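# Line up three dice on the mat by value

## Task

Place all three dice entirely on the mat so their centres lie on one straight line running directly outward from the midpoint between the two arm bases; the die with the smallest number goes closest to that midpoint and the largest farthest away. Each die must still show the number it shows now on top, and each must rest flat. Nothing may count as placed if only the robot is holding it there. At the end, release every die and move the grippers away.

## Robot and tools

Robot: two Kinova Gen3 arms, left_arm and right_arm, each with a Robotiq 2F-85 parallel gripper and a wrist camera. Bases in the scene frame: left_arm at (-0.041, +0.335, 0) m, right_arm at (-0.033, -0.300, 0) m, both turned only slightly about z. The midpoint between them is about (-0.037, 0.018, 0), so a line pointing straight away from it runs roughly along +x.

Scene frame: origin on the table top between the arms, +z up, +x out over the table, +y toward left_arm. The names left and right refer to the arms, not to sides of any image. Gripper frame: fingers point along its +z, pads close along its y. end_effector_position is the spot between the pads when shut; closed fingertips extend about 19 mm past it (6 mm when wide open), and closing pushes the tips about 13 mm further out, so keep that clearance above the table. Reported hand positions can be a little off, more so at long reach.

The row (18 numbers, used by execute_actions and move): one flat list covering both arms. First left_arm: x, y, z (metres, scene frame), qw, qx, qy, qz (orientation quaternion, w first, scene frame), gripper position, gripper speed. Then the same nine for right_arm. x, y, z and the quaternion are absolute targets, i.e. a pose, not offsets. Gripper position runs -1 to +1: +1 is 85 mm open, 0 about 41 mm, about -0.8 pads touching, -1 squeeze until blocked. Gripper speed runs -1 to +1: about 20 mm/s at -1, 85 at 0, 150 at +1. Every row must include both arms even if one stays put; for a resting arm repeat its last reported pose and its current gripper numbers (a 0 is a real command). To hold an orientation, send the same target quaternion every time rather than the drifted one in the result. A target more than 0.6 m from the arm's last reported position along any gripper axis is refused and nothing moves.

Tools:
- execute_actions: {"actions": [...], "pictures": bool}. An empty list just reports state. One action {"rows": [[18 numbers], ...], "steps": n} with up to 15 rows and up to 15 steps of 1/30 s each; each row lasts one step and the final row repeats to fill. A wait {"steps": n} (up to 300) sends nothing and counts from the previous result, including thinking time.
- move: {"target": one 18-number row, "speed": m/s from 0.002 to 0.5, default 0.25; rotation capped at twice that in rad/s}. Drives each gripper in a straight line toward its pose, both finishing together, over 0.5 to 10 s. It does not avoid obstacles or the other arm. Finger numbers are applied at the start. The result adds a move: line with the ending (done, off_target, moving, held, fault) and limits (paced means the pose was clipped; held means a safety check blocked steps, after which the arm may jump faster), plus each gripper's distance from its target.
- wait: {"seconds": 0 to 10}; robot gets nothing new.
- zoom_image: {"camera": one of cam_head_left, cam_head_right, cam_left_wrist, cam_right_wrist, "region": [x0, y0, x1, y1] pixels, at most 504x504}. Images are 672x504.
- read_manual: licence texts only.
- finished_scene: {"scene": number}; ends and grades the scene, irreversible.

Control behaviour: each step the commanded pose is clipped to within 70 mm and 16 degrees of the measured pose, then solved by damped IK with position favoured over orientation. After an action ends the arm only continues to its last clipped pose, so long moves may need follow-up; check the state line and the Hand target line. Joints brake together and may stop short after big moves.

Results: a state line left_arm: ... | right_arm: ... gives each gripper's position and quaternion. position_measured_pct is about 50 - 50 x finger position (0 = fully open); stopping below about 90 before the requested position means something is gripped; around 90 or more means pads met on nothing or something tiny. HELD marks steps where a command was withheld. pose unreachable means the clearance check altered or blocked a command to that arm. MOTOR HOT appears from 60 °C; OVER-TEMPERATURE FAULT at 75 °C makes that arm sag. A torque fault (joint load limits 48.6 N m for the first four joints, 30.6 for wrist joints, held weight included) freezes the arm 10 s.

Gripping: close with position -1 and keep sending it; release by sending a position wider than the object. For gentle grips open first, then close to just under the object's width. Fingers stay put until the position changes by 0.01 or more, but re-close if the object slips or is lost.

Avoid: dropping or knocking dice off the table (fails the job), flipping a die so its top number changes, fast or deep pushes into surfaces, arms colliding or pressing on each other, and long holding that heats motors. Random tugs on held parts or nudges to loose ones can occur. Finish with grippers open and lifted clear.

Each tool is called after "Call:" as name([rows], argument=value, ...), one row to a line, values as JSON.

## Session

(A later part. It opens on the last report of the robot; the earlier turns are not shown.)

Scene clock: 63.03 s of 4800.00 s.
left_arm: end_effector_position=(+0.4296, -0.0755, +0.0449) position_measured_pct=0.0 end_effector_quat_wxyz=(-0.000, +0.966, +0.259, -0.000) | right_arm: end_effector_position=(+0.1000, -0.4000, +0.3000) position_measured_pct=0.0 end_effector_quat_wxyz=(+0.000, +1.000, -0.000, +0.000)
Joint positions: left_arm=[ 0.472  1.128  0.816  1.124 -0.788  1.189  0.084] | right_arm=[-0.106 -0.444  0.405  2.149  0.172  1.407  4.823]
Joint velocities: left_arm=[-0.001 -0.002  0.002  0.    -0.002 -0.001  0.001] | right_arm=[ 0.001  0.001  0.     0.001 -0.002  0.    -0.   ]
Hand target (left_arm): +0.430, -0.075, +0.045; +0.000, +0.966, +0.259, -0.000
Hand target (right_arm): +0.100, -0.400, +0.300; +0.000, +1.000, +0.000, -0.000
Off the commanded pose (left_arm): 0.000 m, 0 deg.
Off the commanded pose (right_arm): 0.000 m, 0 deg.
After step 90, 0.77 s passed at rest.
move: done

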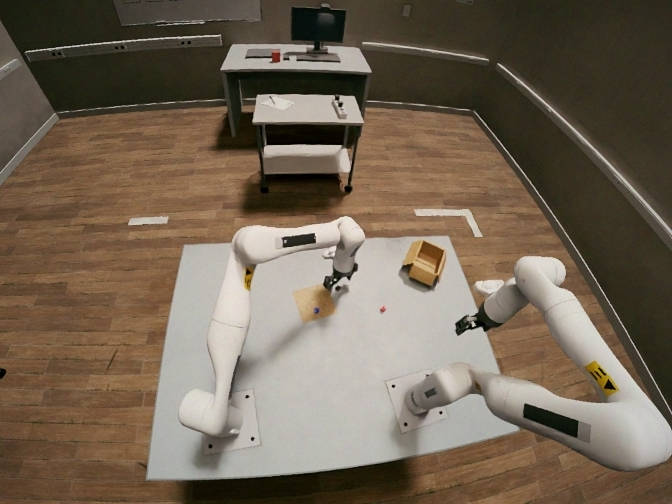

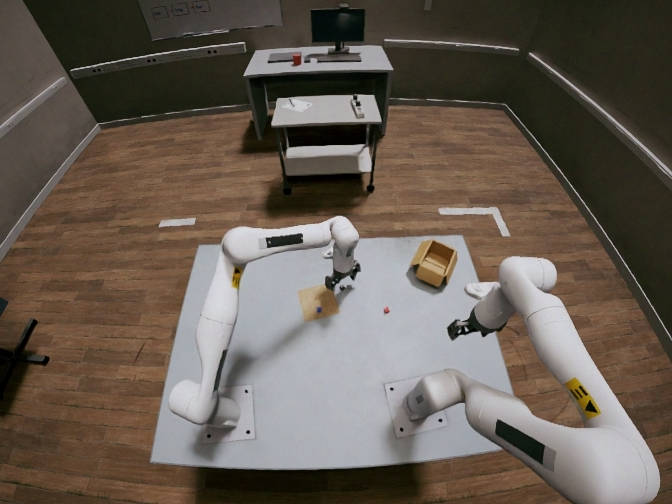

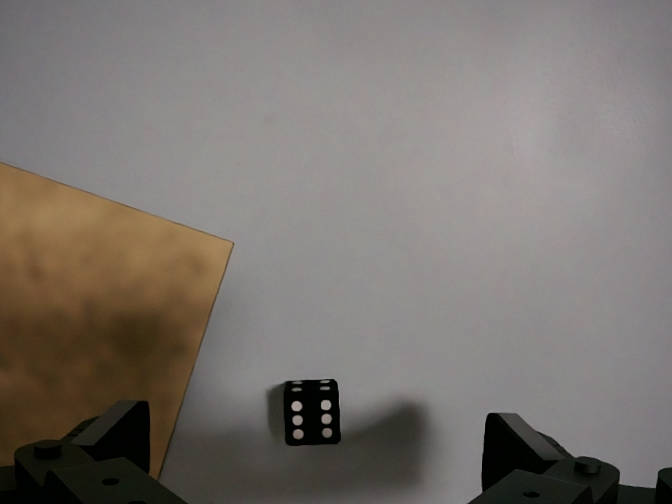

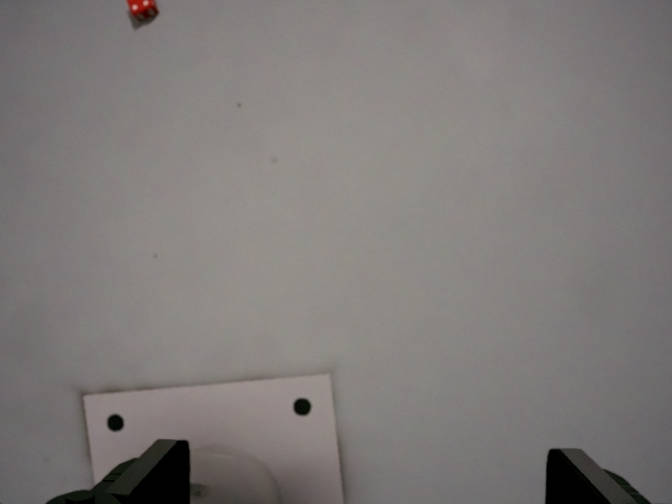

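Call:
move(target=[0.4287,-0.0731,0.022,0,0.9659,0.2588,0,1,0, 0.1,-0.4,0.3,0,1,0,0,1,0], speed=0.08)

Call:
move(target=[0.4287,-0.0731,0.022,0,0.9659,0.2588,0,-1,0, 0.1,-0.4,0.3,0,1,0,0,1,0])

Call:
move(target=[0.4287,-0.0731,0.07,0,0.9659,0.2588,0,-1,0, 0.1,-0.4,0.3,0,1,0,0,1,0], speed=0.15)

Call:
move(target=[0.401,0.0231,0.07,0,1,0,0,-1,0, 0.1,-0.4,0.3,0,1,0,0,1,0], speed=0.15)

Scene clock: 69.00 s of 4800.00 s.
left_arm: end_effector_position=(+0.4287, -0.0731, +0.0221) position_measured_pct=0.0 end_effector_quat_wxyz=(+0.000, +0.966, +0.259, +0.000) | right_arm: end_effector_position=(+0.1000, -0.4000, +0.3000) position_measured_pct=0.0 end_effector_quat_wxyz=(+0.000, +1.000, -0.000, +0.000)
Joint positions: left_arm=[ 0.469  1.154  0.801  1.147 -0.806  1.144  0.097] | right_arm=[-0.106 -0.444  0.405  2.149  0.172  1.407  4.823]
Joint velocities: left_arm=[-0.001 -0.    -0.002  0.001  0.    -0.001 -0.   ] | right_arm=[ 0.    -0.001  0.001 -0.001 -0.001  0.    -0.   ]
Hand target (left_arm): +0.429, -0.073, +0.022; -0.000, +0.966, +0.259, +0.000
Hand target (right_arm): +0.100, -0.400, +0.300; +0.000, +1.000, +0.000, -0.000
Off the commanded pose (left_arm): 0.000 m, 0 deg.
Off the commanded pose (right_arm): 0.000 m, 0 deg.
After step 90, 2.27 s passed at rest.
move: done

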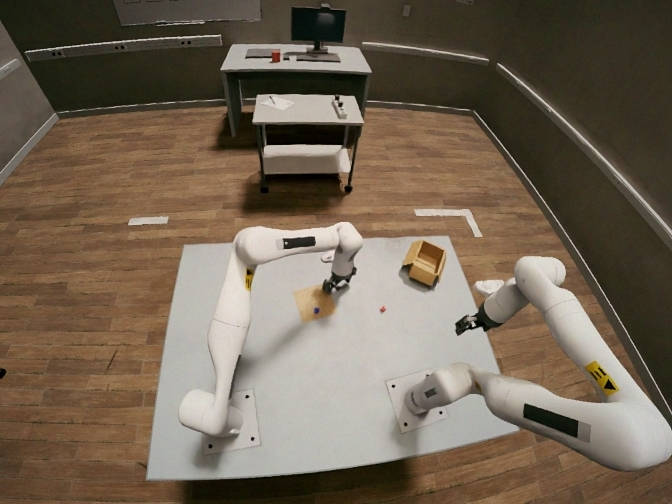

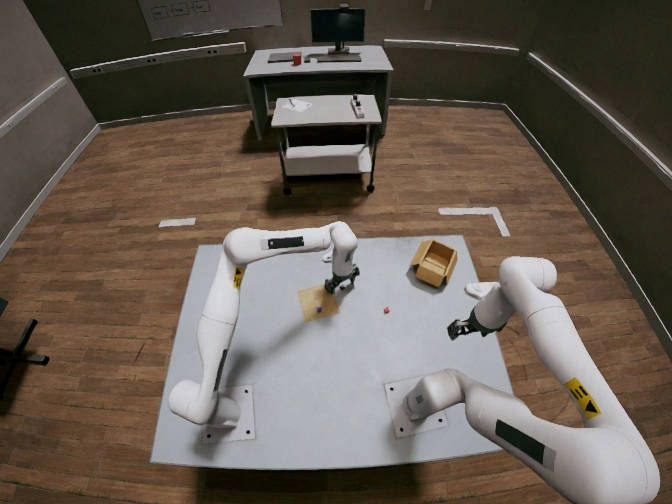

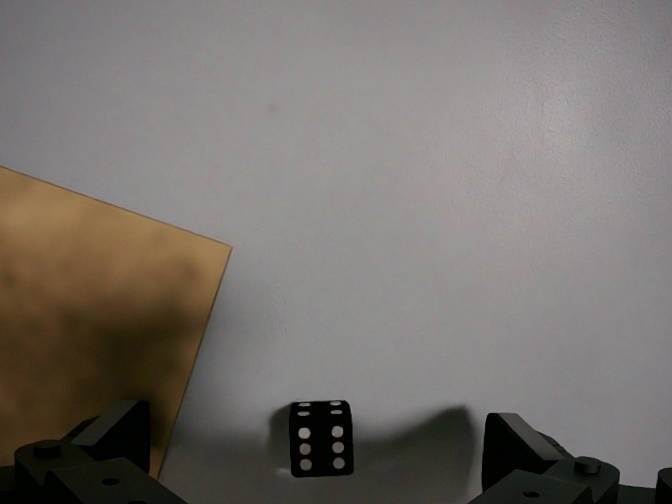

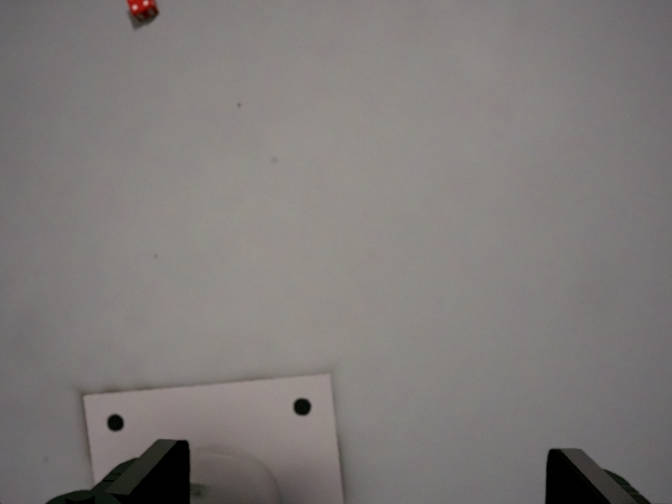

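Scene clock: 70.20 s of 4800.00 s.
left_arm: end_effector_position=(+0.4288, -0.0732, +0.0224) position_measured_pct=79.8 end_effector_quat_wxyz=(+0.000, +0.966, +0.259, +0.000) | right_arm: end_effector_position=(+0.1000, -0.4000, +0.3000) position_measured_pct=0.0 end_effector_quat_wxyz=(+0.000, +1.000, -0.000, +0.000)
Joint positions: left_arm=[ 0.469  1.154  0.801  1.147 -0.806  1.144  0.097] | right_arm=[-0.106 -0.444  0.405  2.149  0.172  1.407  4.823]
Joint velocities: left_arm=[0.001 0.    0.004 0.    0.001 0.    0.   ] | right_arm=[-0.001  0.002  0.     0.    -0.    -0.     0.001]
Hand target (left_arm): +0.429, -0.073, +0.022; -0.000, +0.966, +0.259, -0.000
Hand target (right_arm): +0.100, -0.400, +0.300; +0.000, +1.000, +0.000, -0.000
Off the commanded pose (left_arm): 0.000 m, 0 deg.
Off the commanded pose (right_arm): 0.000 m, 0 deg.
move: done

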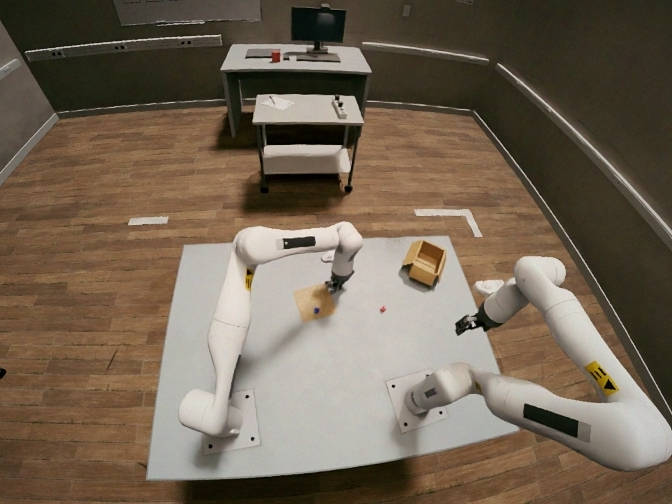

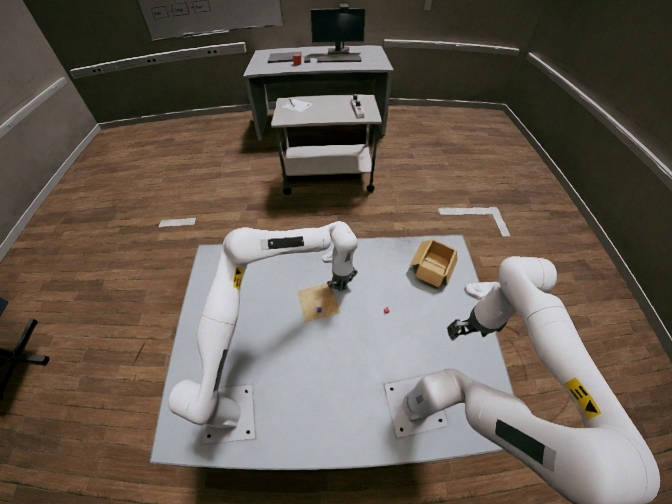

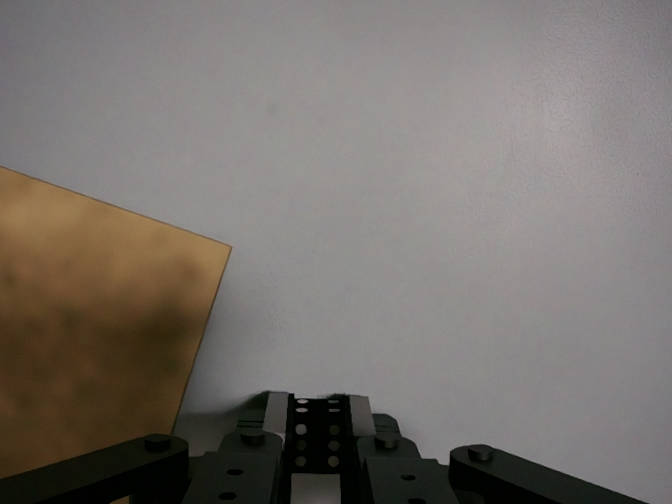

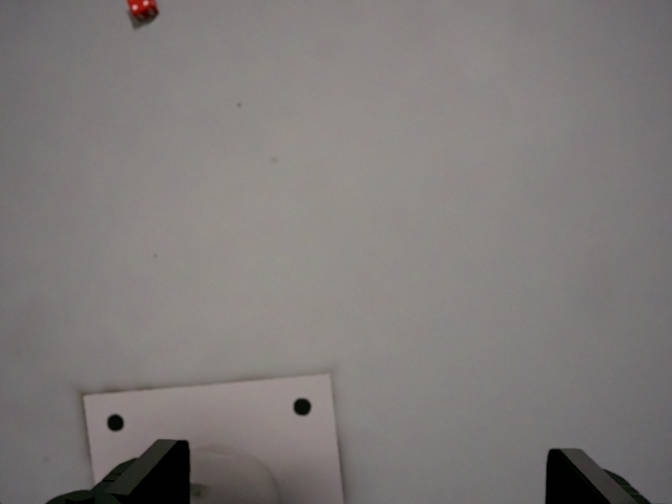

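Scene clock: 70.93 s of 4800.00 s.
left_arm: end_effector_position=(+0.4286, -0.0731, +0.0699) position_measured_pct=79.8 end_effector_quat_wxyz=(-0.000, +0.966, +0.259, -0.000) | right_arm: end_effector_position=(+0.1000, -0.4000, +0.3000) position_measured_pct=0.0 end_effector_quat_wxyz=(+0.000, +1.000, -0.000, +0.000)
Joint positions: left_arm=[ 0.465  1.092  0.831  1.118 -0.77   1.228  0.073] | right_arm=[-0.106 -0.444  0.405  2.149  0.172  1.407  4.823]
Joint velocities: left_arm=[-0.001 -0.002  0.001  0.     0.     0.     0.001] | right_arm=[ 0.    -0.     0.001 -0.     0.     0.    -0.002]
Hand target (left_arm): +0.429, -0.073, +0.070; +0.000, +0.966, +0.259, -0.000
Hand target (right_arm): +0.100, -0.400, +0.300; +0.000, +1.000, +0.000, -0.000
Off the commanded pose (left_arm): 0.000 m, 0 deg.
Off the commanded pose (right_arm): 0.000 m, 0 deg.
move: done

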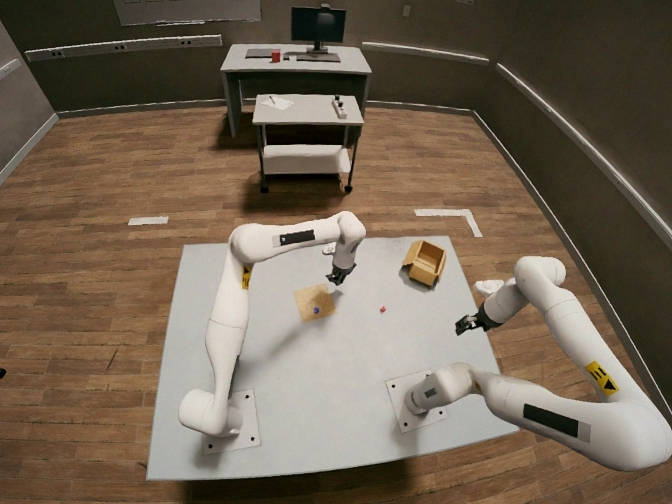

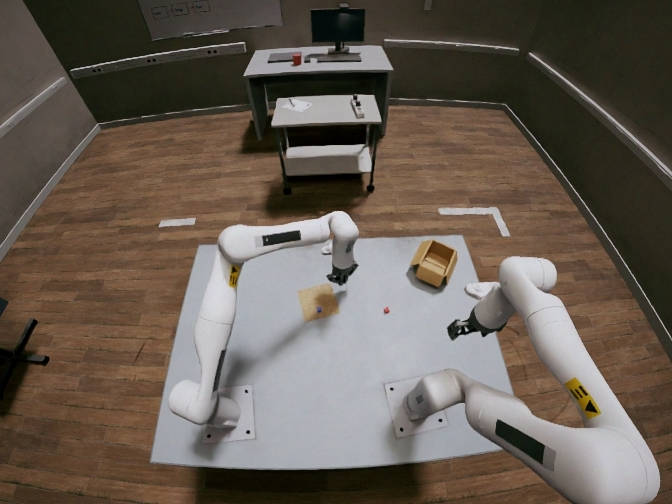

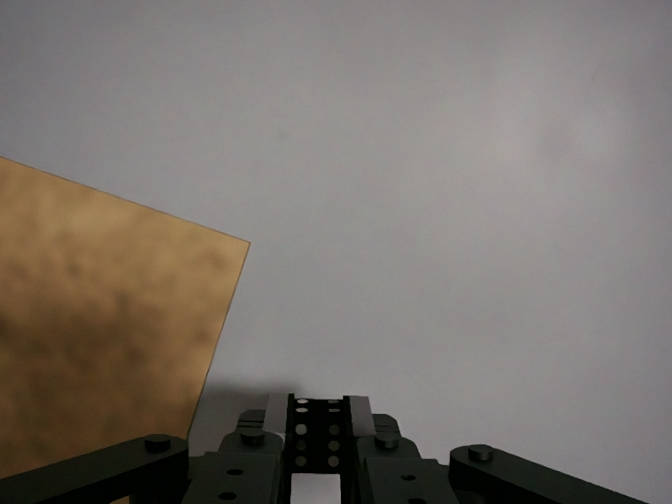

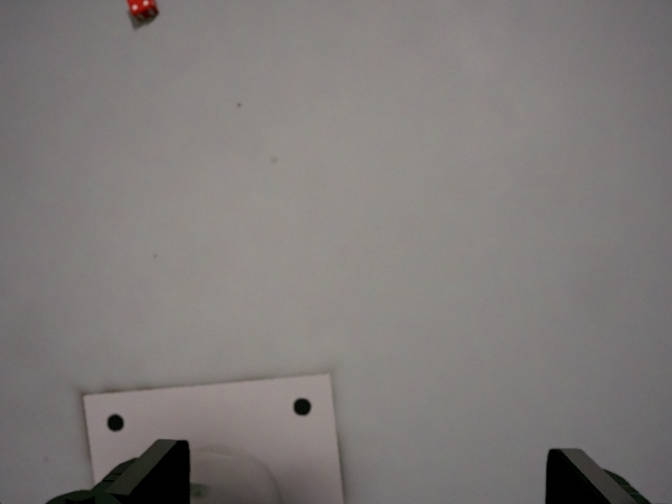

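Scene clock: 72.97 s of 4800.00 s.
left_arm: end_effector_position=(+0.4004, +0.0229, +0.0698) position_measured_pct=79.8 end_effector_quat_wxyz=(-0.000, +1.000, -0.000, -0.000) | right_arm: end_effector_position=(+0.1000, -0.4000, +0.3000) position_measured_pct=0.0 end_effector_quat_wxyz=(+0.000, +1.000, -0.000, +0.000)
Joint positions: left_arm=[ 0.21   0.999  0.951  1.496 -0.871  1.109 -0.352] | right_arm=[-0.106 -0.444  0.405  2.149  0.172  1.407  4.823]
Joint velocities: left_arm=[-0.007 -0.001 -0.003  0.002  0.003  0.    -0.001] | right_arm=[ 0.002 -0.001  0.001 -0.     0.    -0.    -0.001]
Hand target (left_arm): +0.401, +0.023, +0.070; -0.000, +1.000, +0.000, +0.000
Hand target (right_arm): +0.100, -0.400, +0.300; +0.000, +1.000, +0.000, -0.000
Off the commanded pose (left_arm): 0.001 m, 0 deg.
Off the commanded pose (right_arm): 0.000 m, 0 deg.
move: done

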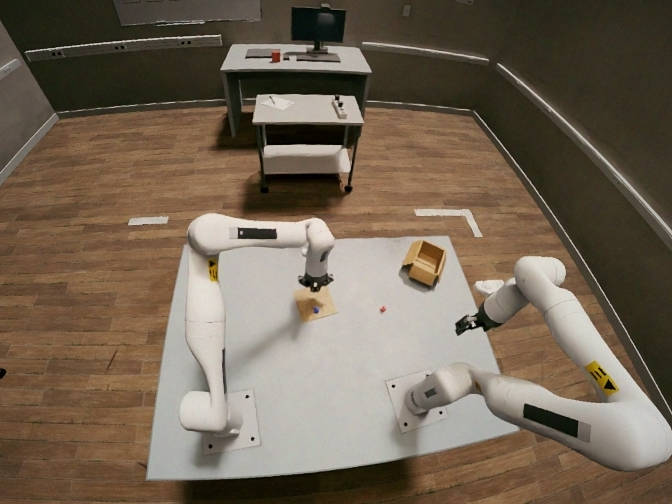

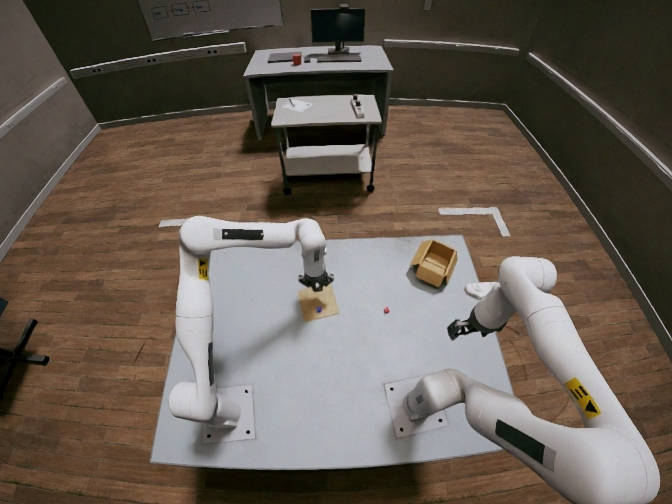

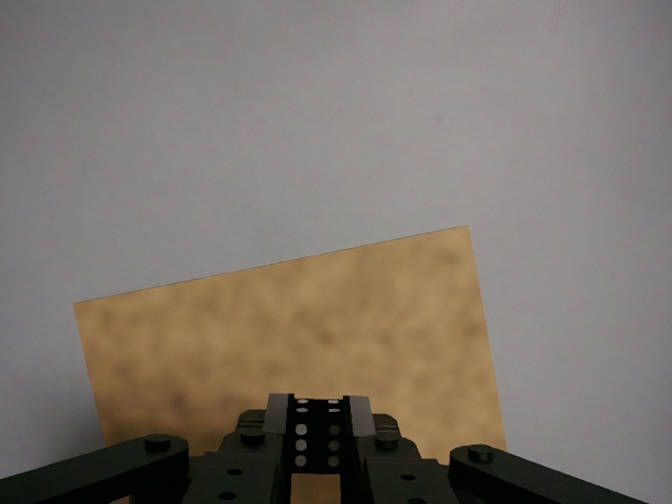

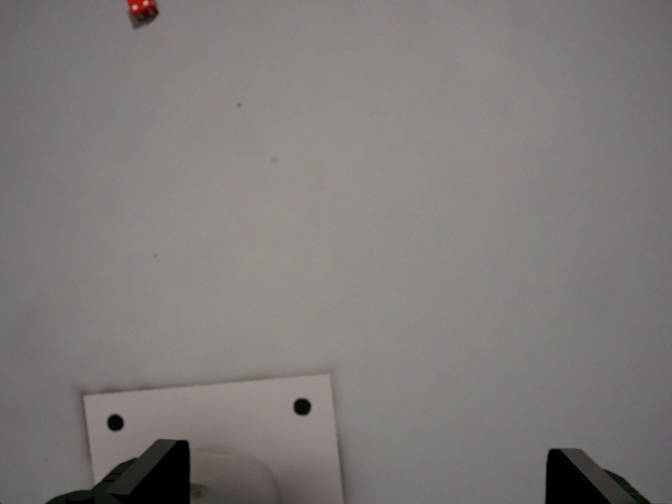

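Call:
move(target=[0.401,0.0231,0.024,0,1,0,0,-1,0, 0.1,-0.4,0.3,0,1,0,0,1,0], speed=0.08)

Call:
move(target=[0.401,0.0231,0.024,0,1,0,0,1,0, 0.1,-0.4,0.3,0,1,0,0,1,0])

Call:
move(target=[0.401,0.0231,0.1,0,1,0,0,1,0, 0.1,-0.4,0.3,0,1,0,0,1,0], speed=0.15)

Call:
move(target=[0.25,-0.17,0.12,0,1,0,0,1,0, 0.1,-0.4,0.3,0,1,0,0,1,0])

Scene clock: 77.23 s of 4800.00 s.
left_arm: end_effector_position=(+0.4017, +0.0228, +0.0258) position_measured_pct=79.8 end_effector_quat_wxyz=(+0.000, +1.000, +0.000, +0.001) | right_arm: end_effector_position=(+0.1000, -0.4000, +0.3000) position_measured_pct=0.0 end_effector_quat_wxyz=(+0.000, +1.000, -0.000, +0.000)
Joint positions: left_arm=[ 0.227  1.061  0.903  1.519 -0.929  1.029 -0.315] | right_arm=[-0.106 -0.444  0.405  2.149  0.172  1.407  4.823]
Joint velocities: left_arm=[ 0.003 -0.001 -0.    -0.     0.001  0.002 -0.001] | right_arm=[ 0.001 -0.003  0.     0.001  0.     0.    -0.   ]
Hand target (left_arm): +0.401, +0.023, +0.024; -0.000, +1.000, +0.000, +0.000
Hand target (right_arm): +0.100, -0.400, +0.300; +0.000, +1.000, +0.000, -0.000
Off the commanded pose (left_arm): 0.002 m, 0 deg.
Off the commanded pose (right_arm): 0.000 m, 0 deg.
After step 90, 0.43 s passed at rest.
move: done

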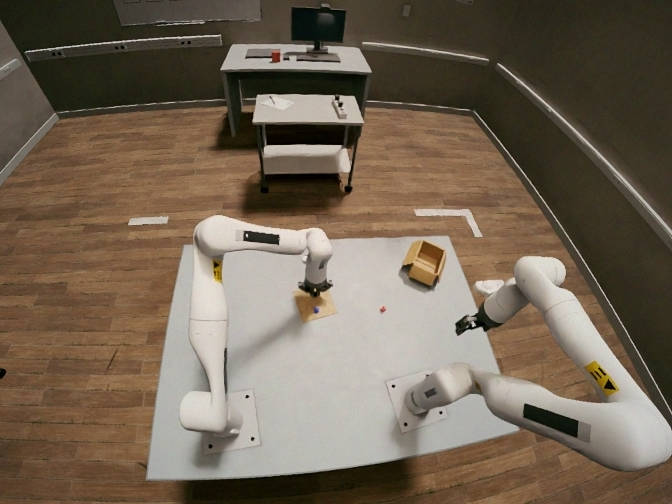

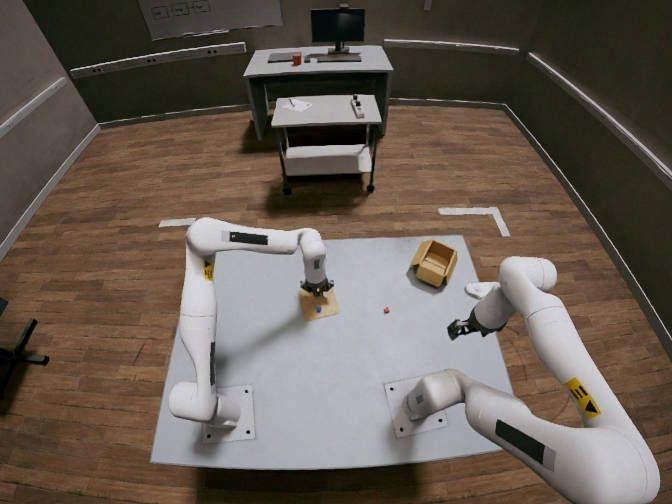

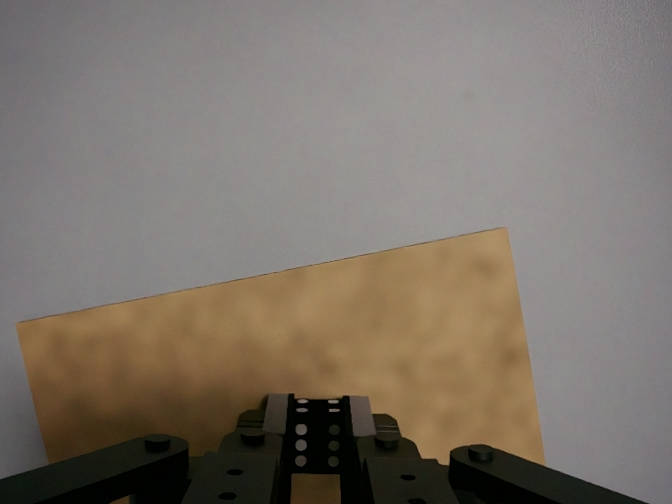

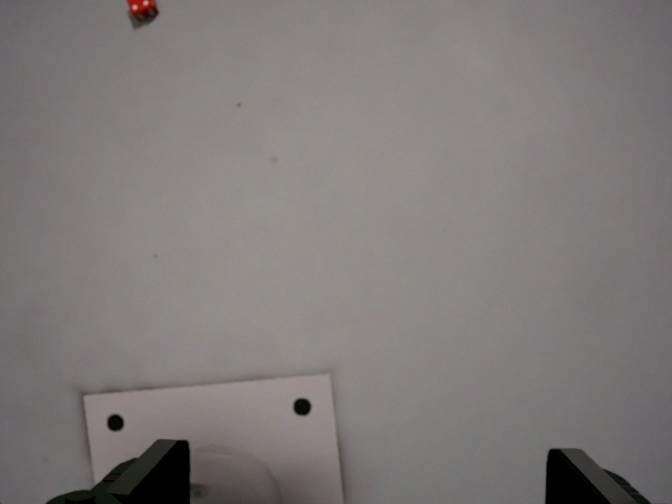

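Scene clock: 78.50 s of 4800.00 s.
left_arm: end_effector_position=(+0.4010, +0.0231, +0.0240) position_measured_pct=0.0 end_effector_quat_wxyz=(+0.000, +1.000, +0.000, +0.000) | right_arm: end_effector_position=(+0.1000, -0.4000, +0.3000) position_measured_pct=0.0 end_effector_quat_wxyz=(+0.000, +1.000, -0.000, +0.000)
Joint positions: left_arm=[ 0.227  1.064  0.901  1.519 -0.929  1.028 -0.316] | right_arm=[-0.106 -0.444  0.405  2.149  0.172  1.407  4.823]
Joint velocities: left_arm=[-0.001  0.001 -0.001 -0.     0.002  0.     0.   ] | right_arm=[-0.001  0.    -0.    -0.     0.002  0.    -0.001]
Hand target (left_arm): +0.401, +0.023, +0.024; +0.000, +1.000, -0.000, -0.000
Hand target (right_arm): +0.100, -0.400, +0.300; +0.000, +1.000, +0.000, -0.000
Off the commanded pose (left_arm): 0.000 m, 0 deg.
Off the commanded pose (right_arm): 0.000 m, 0 deg.
move: done

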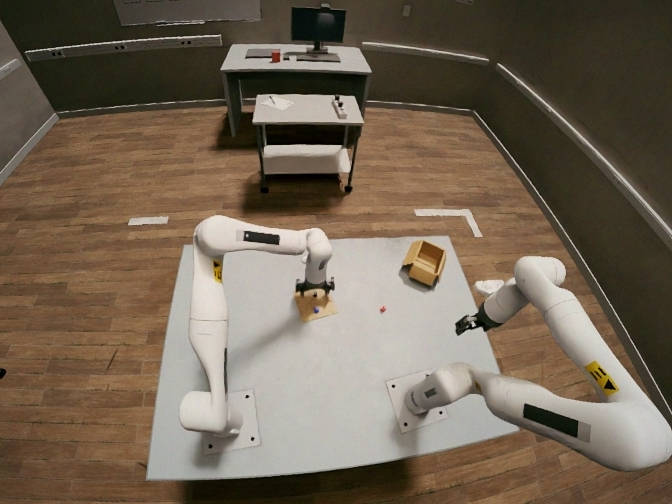

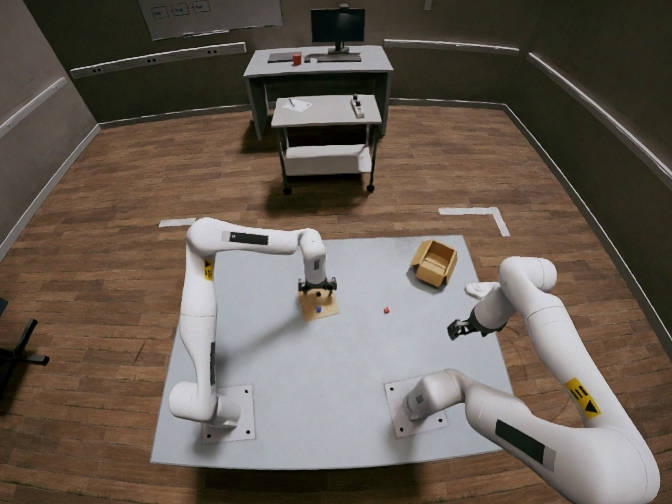

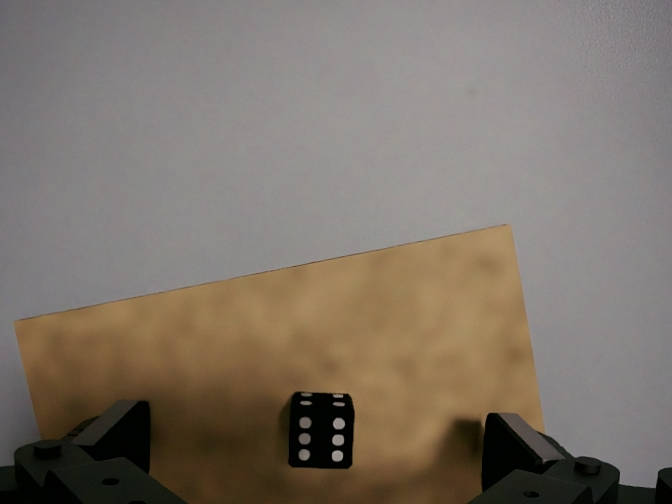

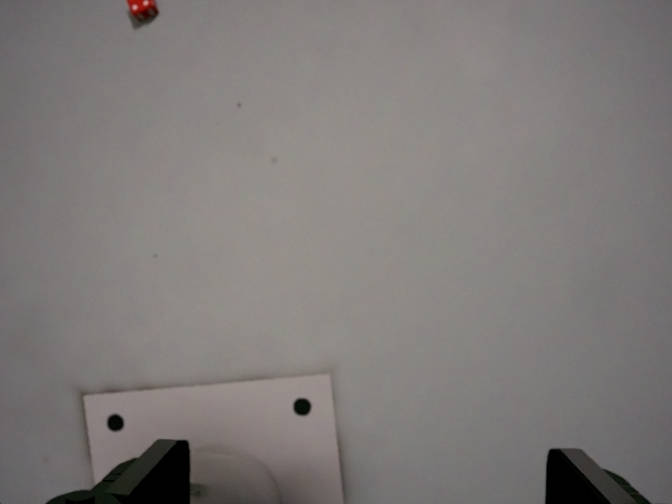

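Scene clock: 79.30 s of 4800.00 s.
left_arm: end_effector_position=(+0.4008, +0.0229, +0.0997) position_measured_pct=0.0 end_effector_quat_wxyz=(+0.000, +1.000, -0.000, -0.000) | right_arm: end_effector_position=(+0.1000, -0.4000, +0.3000) position_measured_pct=0.0 end_effector_quat_wxyz=(+0.000, +1.000, -0.000, +0.000)
Joint positions: left_arm=[ 0.2    0.959  0.981  1.47  -0.833  1.165 -0.379] | right_arm=[-0.106 -0.444  0.405  2.149  0.172  1.407  4.823]
Joint velocities: left_arm=[-0.002 -0.003  0.001 -0.001 -0.001 -0.    -0.001] | right_arm=[-0.001 -0.003  0.    -0.001  0.    -0.     0.001]
Hand target (left_arm): +0.401, +0.023, +0.100; +0.000, +1.000, -0.000, -0.000
Hand target (right_arm): +0.100, -0.400, +0.300; +0.000, +1.000, +0.000, -0.000
Off the commanded pose (left_arm): 0.000 m, 0 deg.
Off the commanded pose (right_arm): 0.000 m, 0 deg.
move: done

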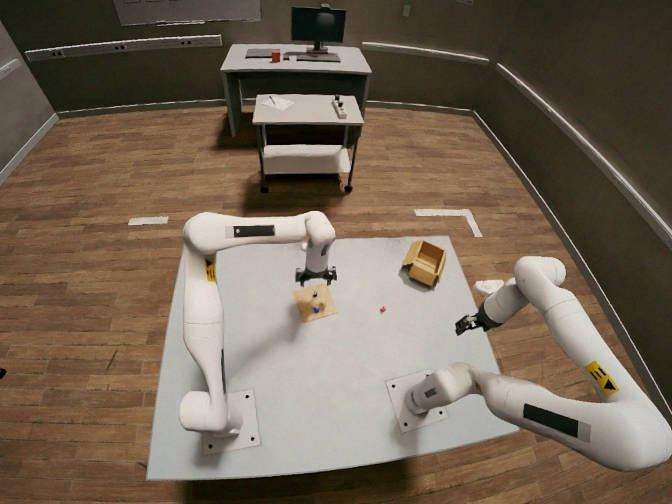

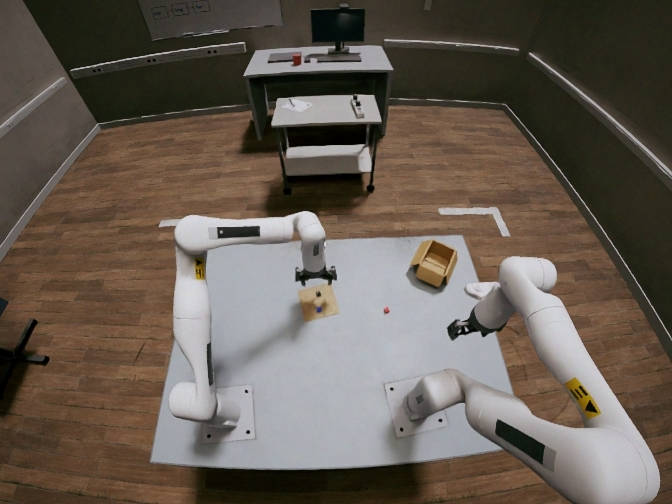

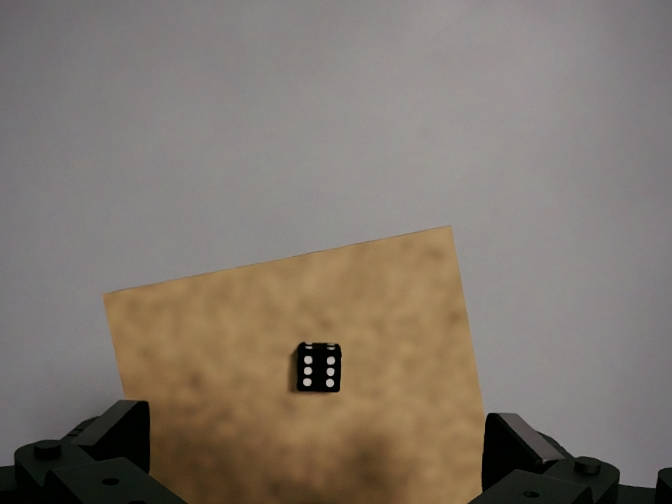

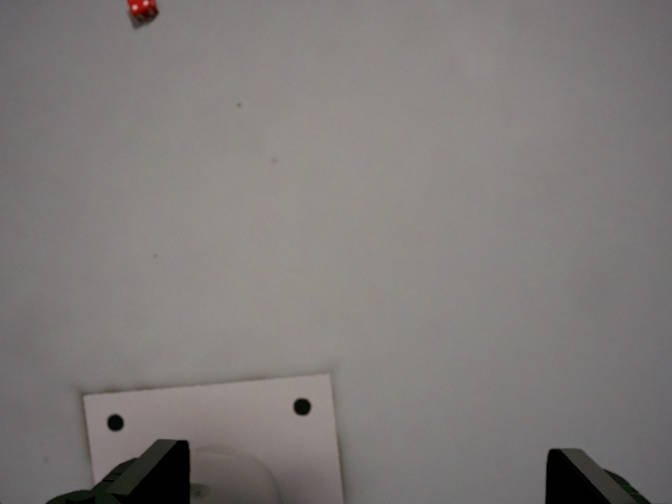

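Scene clock: 80.70 s of 4800.00 s.
left_arm: end_effector_position=(+0.2516, -0.1696, +0.1202) position_measured_pct=0.0 end_effector_quat_wxyz=(-0.000, +1.000, +0.000, +0.001) | right_arm: end_effector_position=(+0.1000, -0.4000, +0.3000) position_measured_pct=0.0 end_effector_quat_wxyz=(+0.000, +1.000, -0.000, +0.000)
Joint positions: left_arm=[ 0.703  0.99   0.955  1.264 -0.797  1.272 -0.042] | right_arm=[-0.106 -0.444  0.405  2.149  0.172  1.407  4.823]
Joint velocities: left_arm=[ 0.012  0.003  0.003 -0.003 -0.     0.001  0.001] | right_arm=[-0.     0.     0.001  0.002 -0.    -0.    -0.   ]
Hand target (left_arm): +0.251, -0.170, +0.120; -0.000, +1.000, -0.000, +0.001
Hand target (right_arm): +0.100, -0.400, +0.300; +0.000, +1.000, +0.000, -0.000
Off the commanded pose (left_arm): 0.002 m, 0 deg.
Off the commanded pose (right_arm): 0.000 m, 0 deg.
move: done

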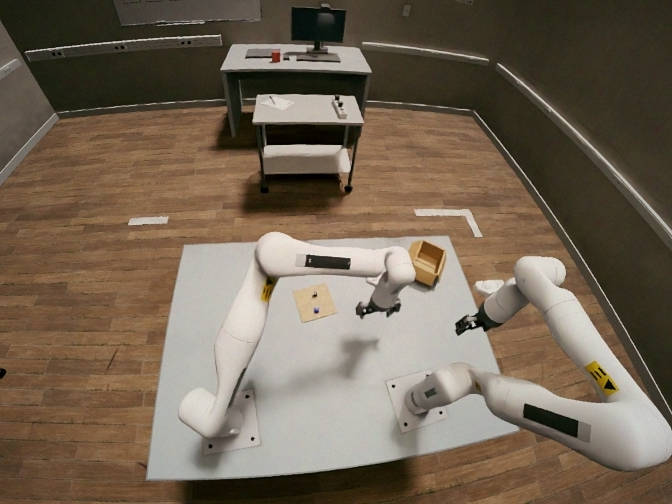

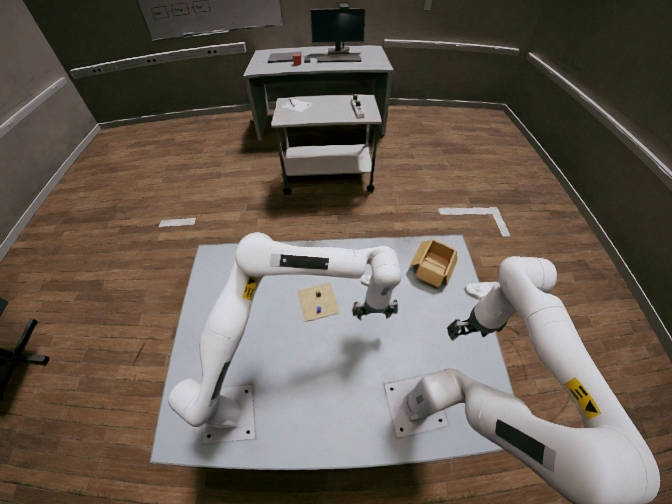

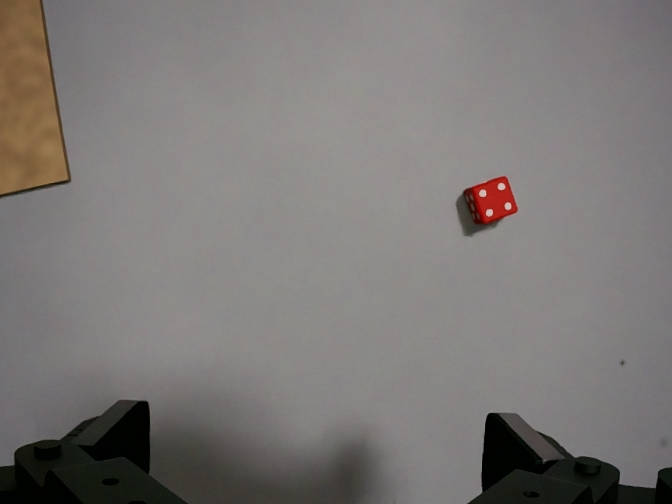

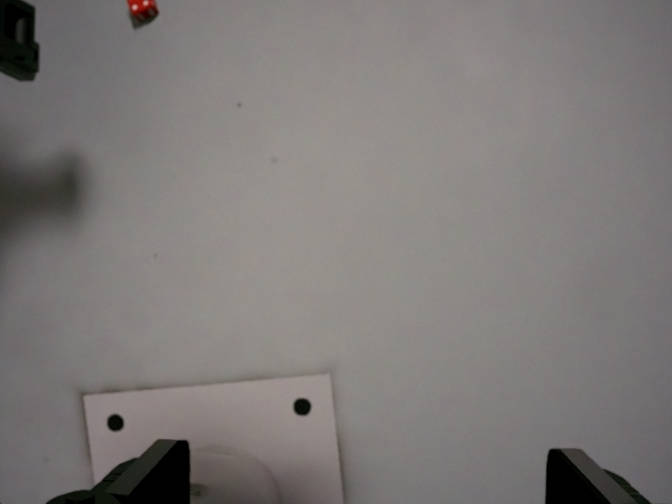

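Call:
move(target=[0.307,-0.2386,0.05,0,0.989,0.1478,0,1,0, 0.1,-0.4,0.3,0,1,0,0,1,0])

Scene clock: 84.30 s of 4800.00 s.
left_arm: end_effector_position=(+0.3075, -0.2388, +0.0507) position_measured_pct=0.0 end_effector_quat_wxyz=(+0.001, +0.989, +0.148, -0.000) | right_arm: end_effector_position=(+0.1000, -0.4000, +0.3000) position_measured_pct=0.0 end_effector_quat_wxyz=(+0.000, +1.000, -0.000, +0.000)
Joint positions: left_arm=[ 0.854  1.224  0.85   0.843 -0.814  1.33   0.068] | right_arm=[-0.106 -0.444  0.405  2.149  0.172  1.407  4.823]
Joint velocities: left_arm=[ 0.008  0.009  0.    -0.004  0.002  0.001 -0.001] | right_arm=[ 0.003  0.     0.     0.    -0.     0.     0.001]
Hand target (left_arm): +0.307, -0.239, +0.050; +0.000, +0.989, +0.148, -0.000
Hand target (right_arm): +0.100, -0.400, +0.300; +0.000, +1.000, +0.000, -0.000
Off the commanded pose (left_arm): 0.001 m, 0 deg.
Off the commanded pose (right_arm): 0.000 m, 0 deg.
move: done

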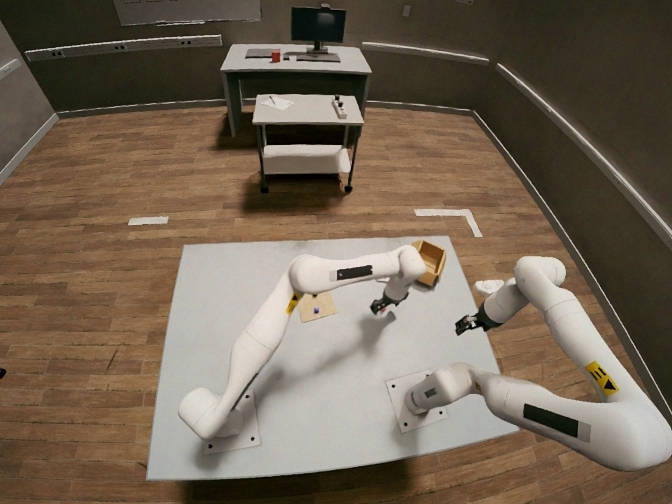

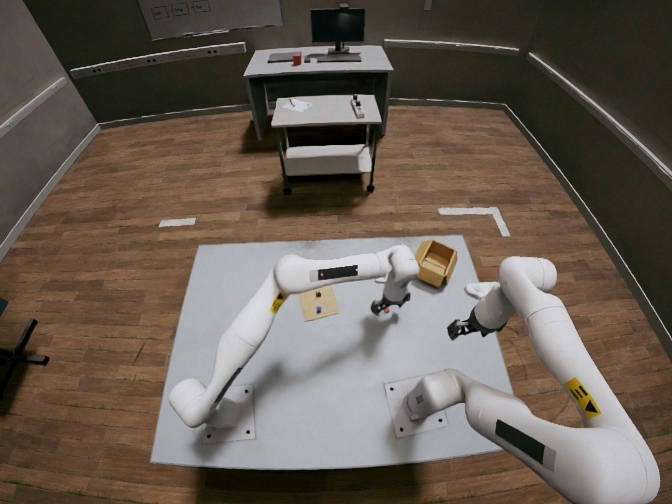

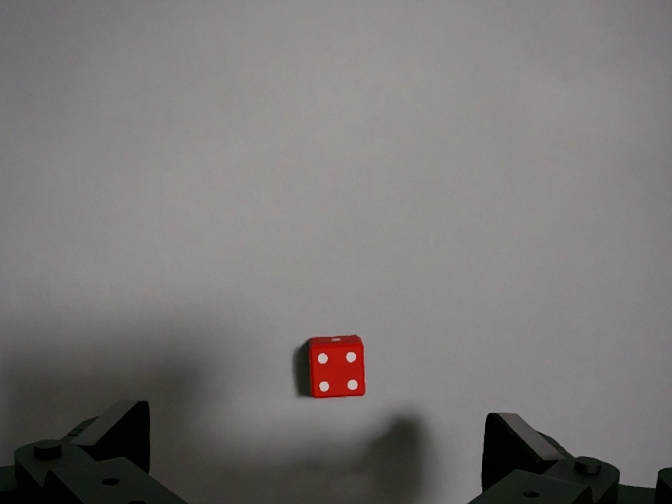

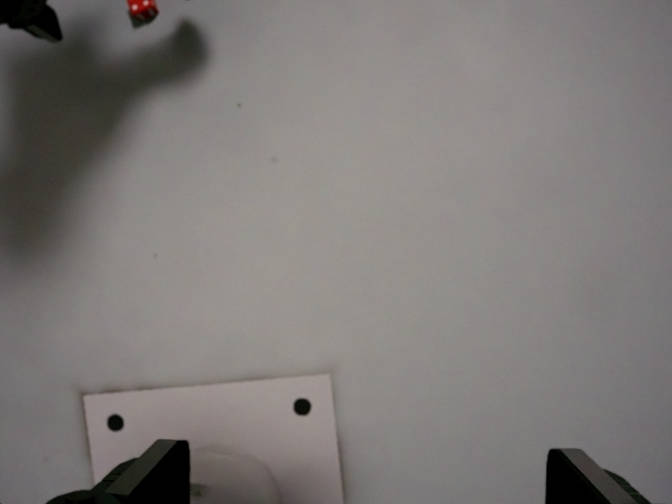

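Call:
move(target=[0.3136,-0.2462,0.04,0,0.9863,0.165,0,1,0, 0.1,-0.4,0.3,0,1,0,0,1,0], speed=0.1)

Scene clock: 88.00 s of 4800.00 s.
left_arm: end_effector_position=(+0.3138, -0.2462, +0.0402) position_measured_pct=0.0 end_effector_quat_wxyz=(+0.000, +0.986, +0.165, +0.000) | right_arm: end_effector_position=(+0.1000, -0.4000, +0.3000) position_measured_pct=0.0 end_effector_quat_wxyz=(+0.000, +1.000, -0.000, +0.000)
Joint positions: left_arm=[ 0.874  1.258  0.84   0.78  -0.815  1.34   0.076] | right_arm=[-0.106 -0.444  0.405  2.149  0.172  1.407  4.823]
Joint velocities: left_arm=[ 0.002  0.003  0.    -0.002  0.    -0.002 -0.   ] | right_arm=[-0.002  0.001 -0.     0.001  0.     0.     0.   ]
Hand target (left_arm): +0.314, -0.246, +0.040; +0.000, +0.986, +0.165, -0.000
Hand target (right_arm): +0.100, -0.400, +0.300; +0.000, +1.000, +0.000, -0.000
Off the commanded pose (left_arm): 0.000 m, 0 deg.
Off the commanded pose (right_arm): 0.000 m, 0 deg.
move: done

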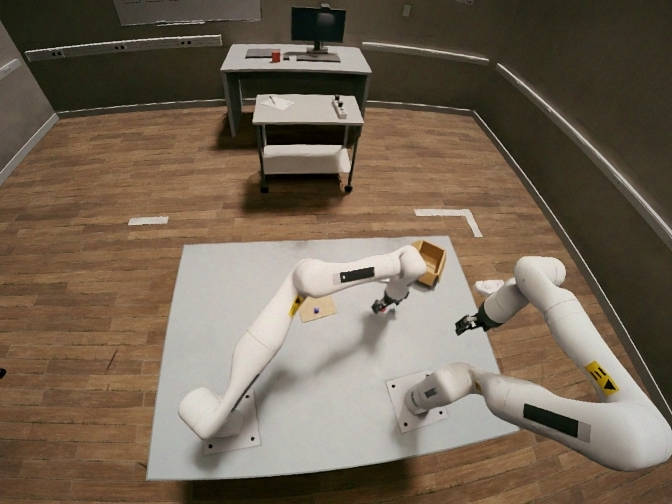

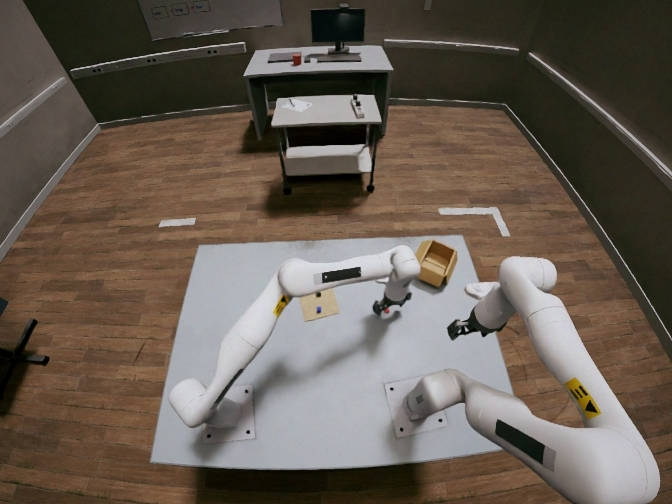

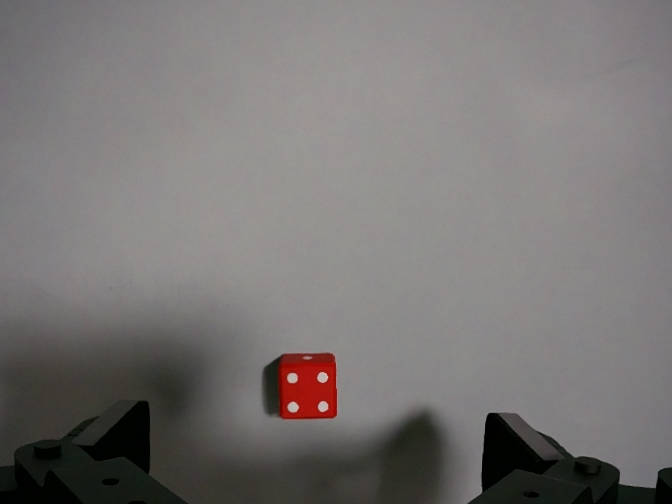

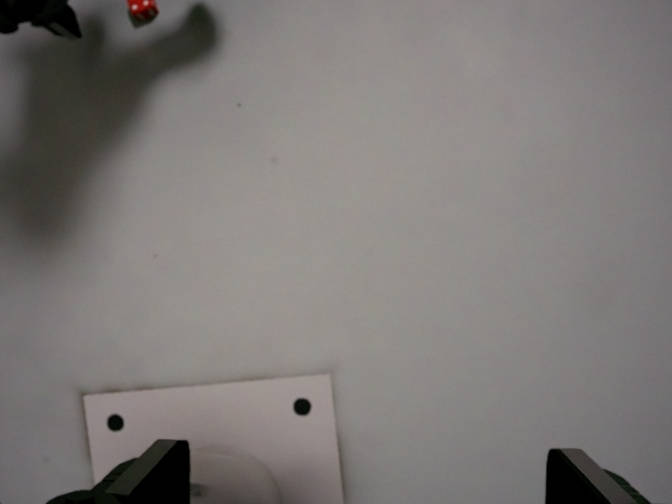

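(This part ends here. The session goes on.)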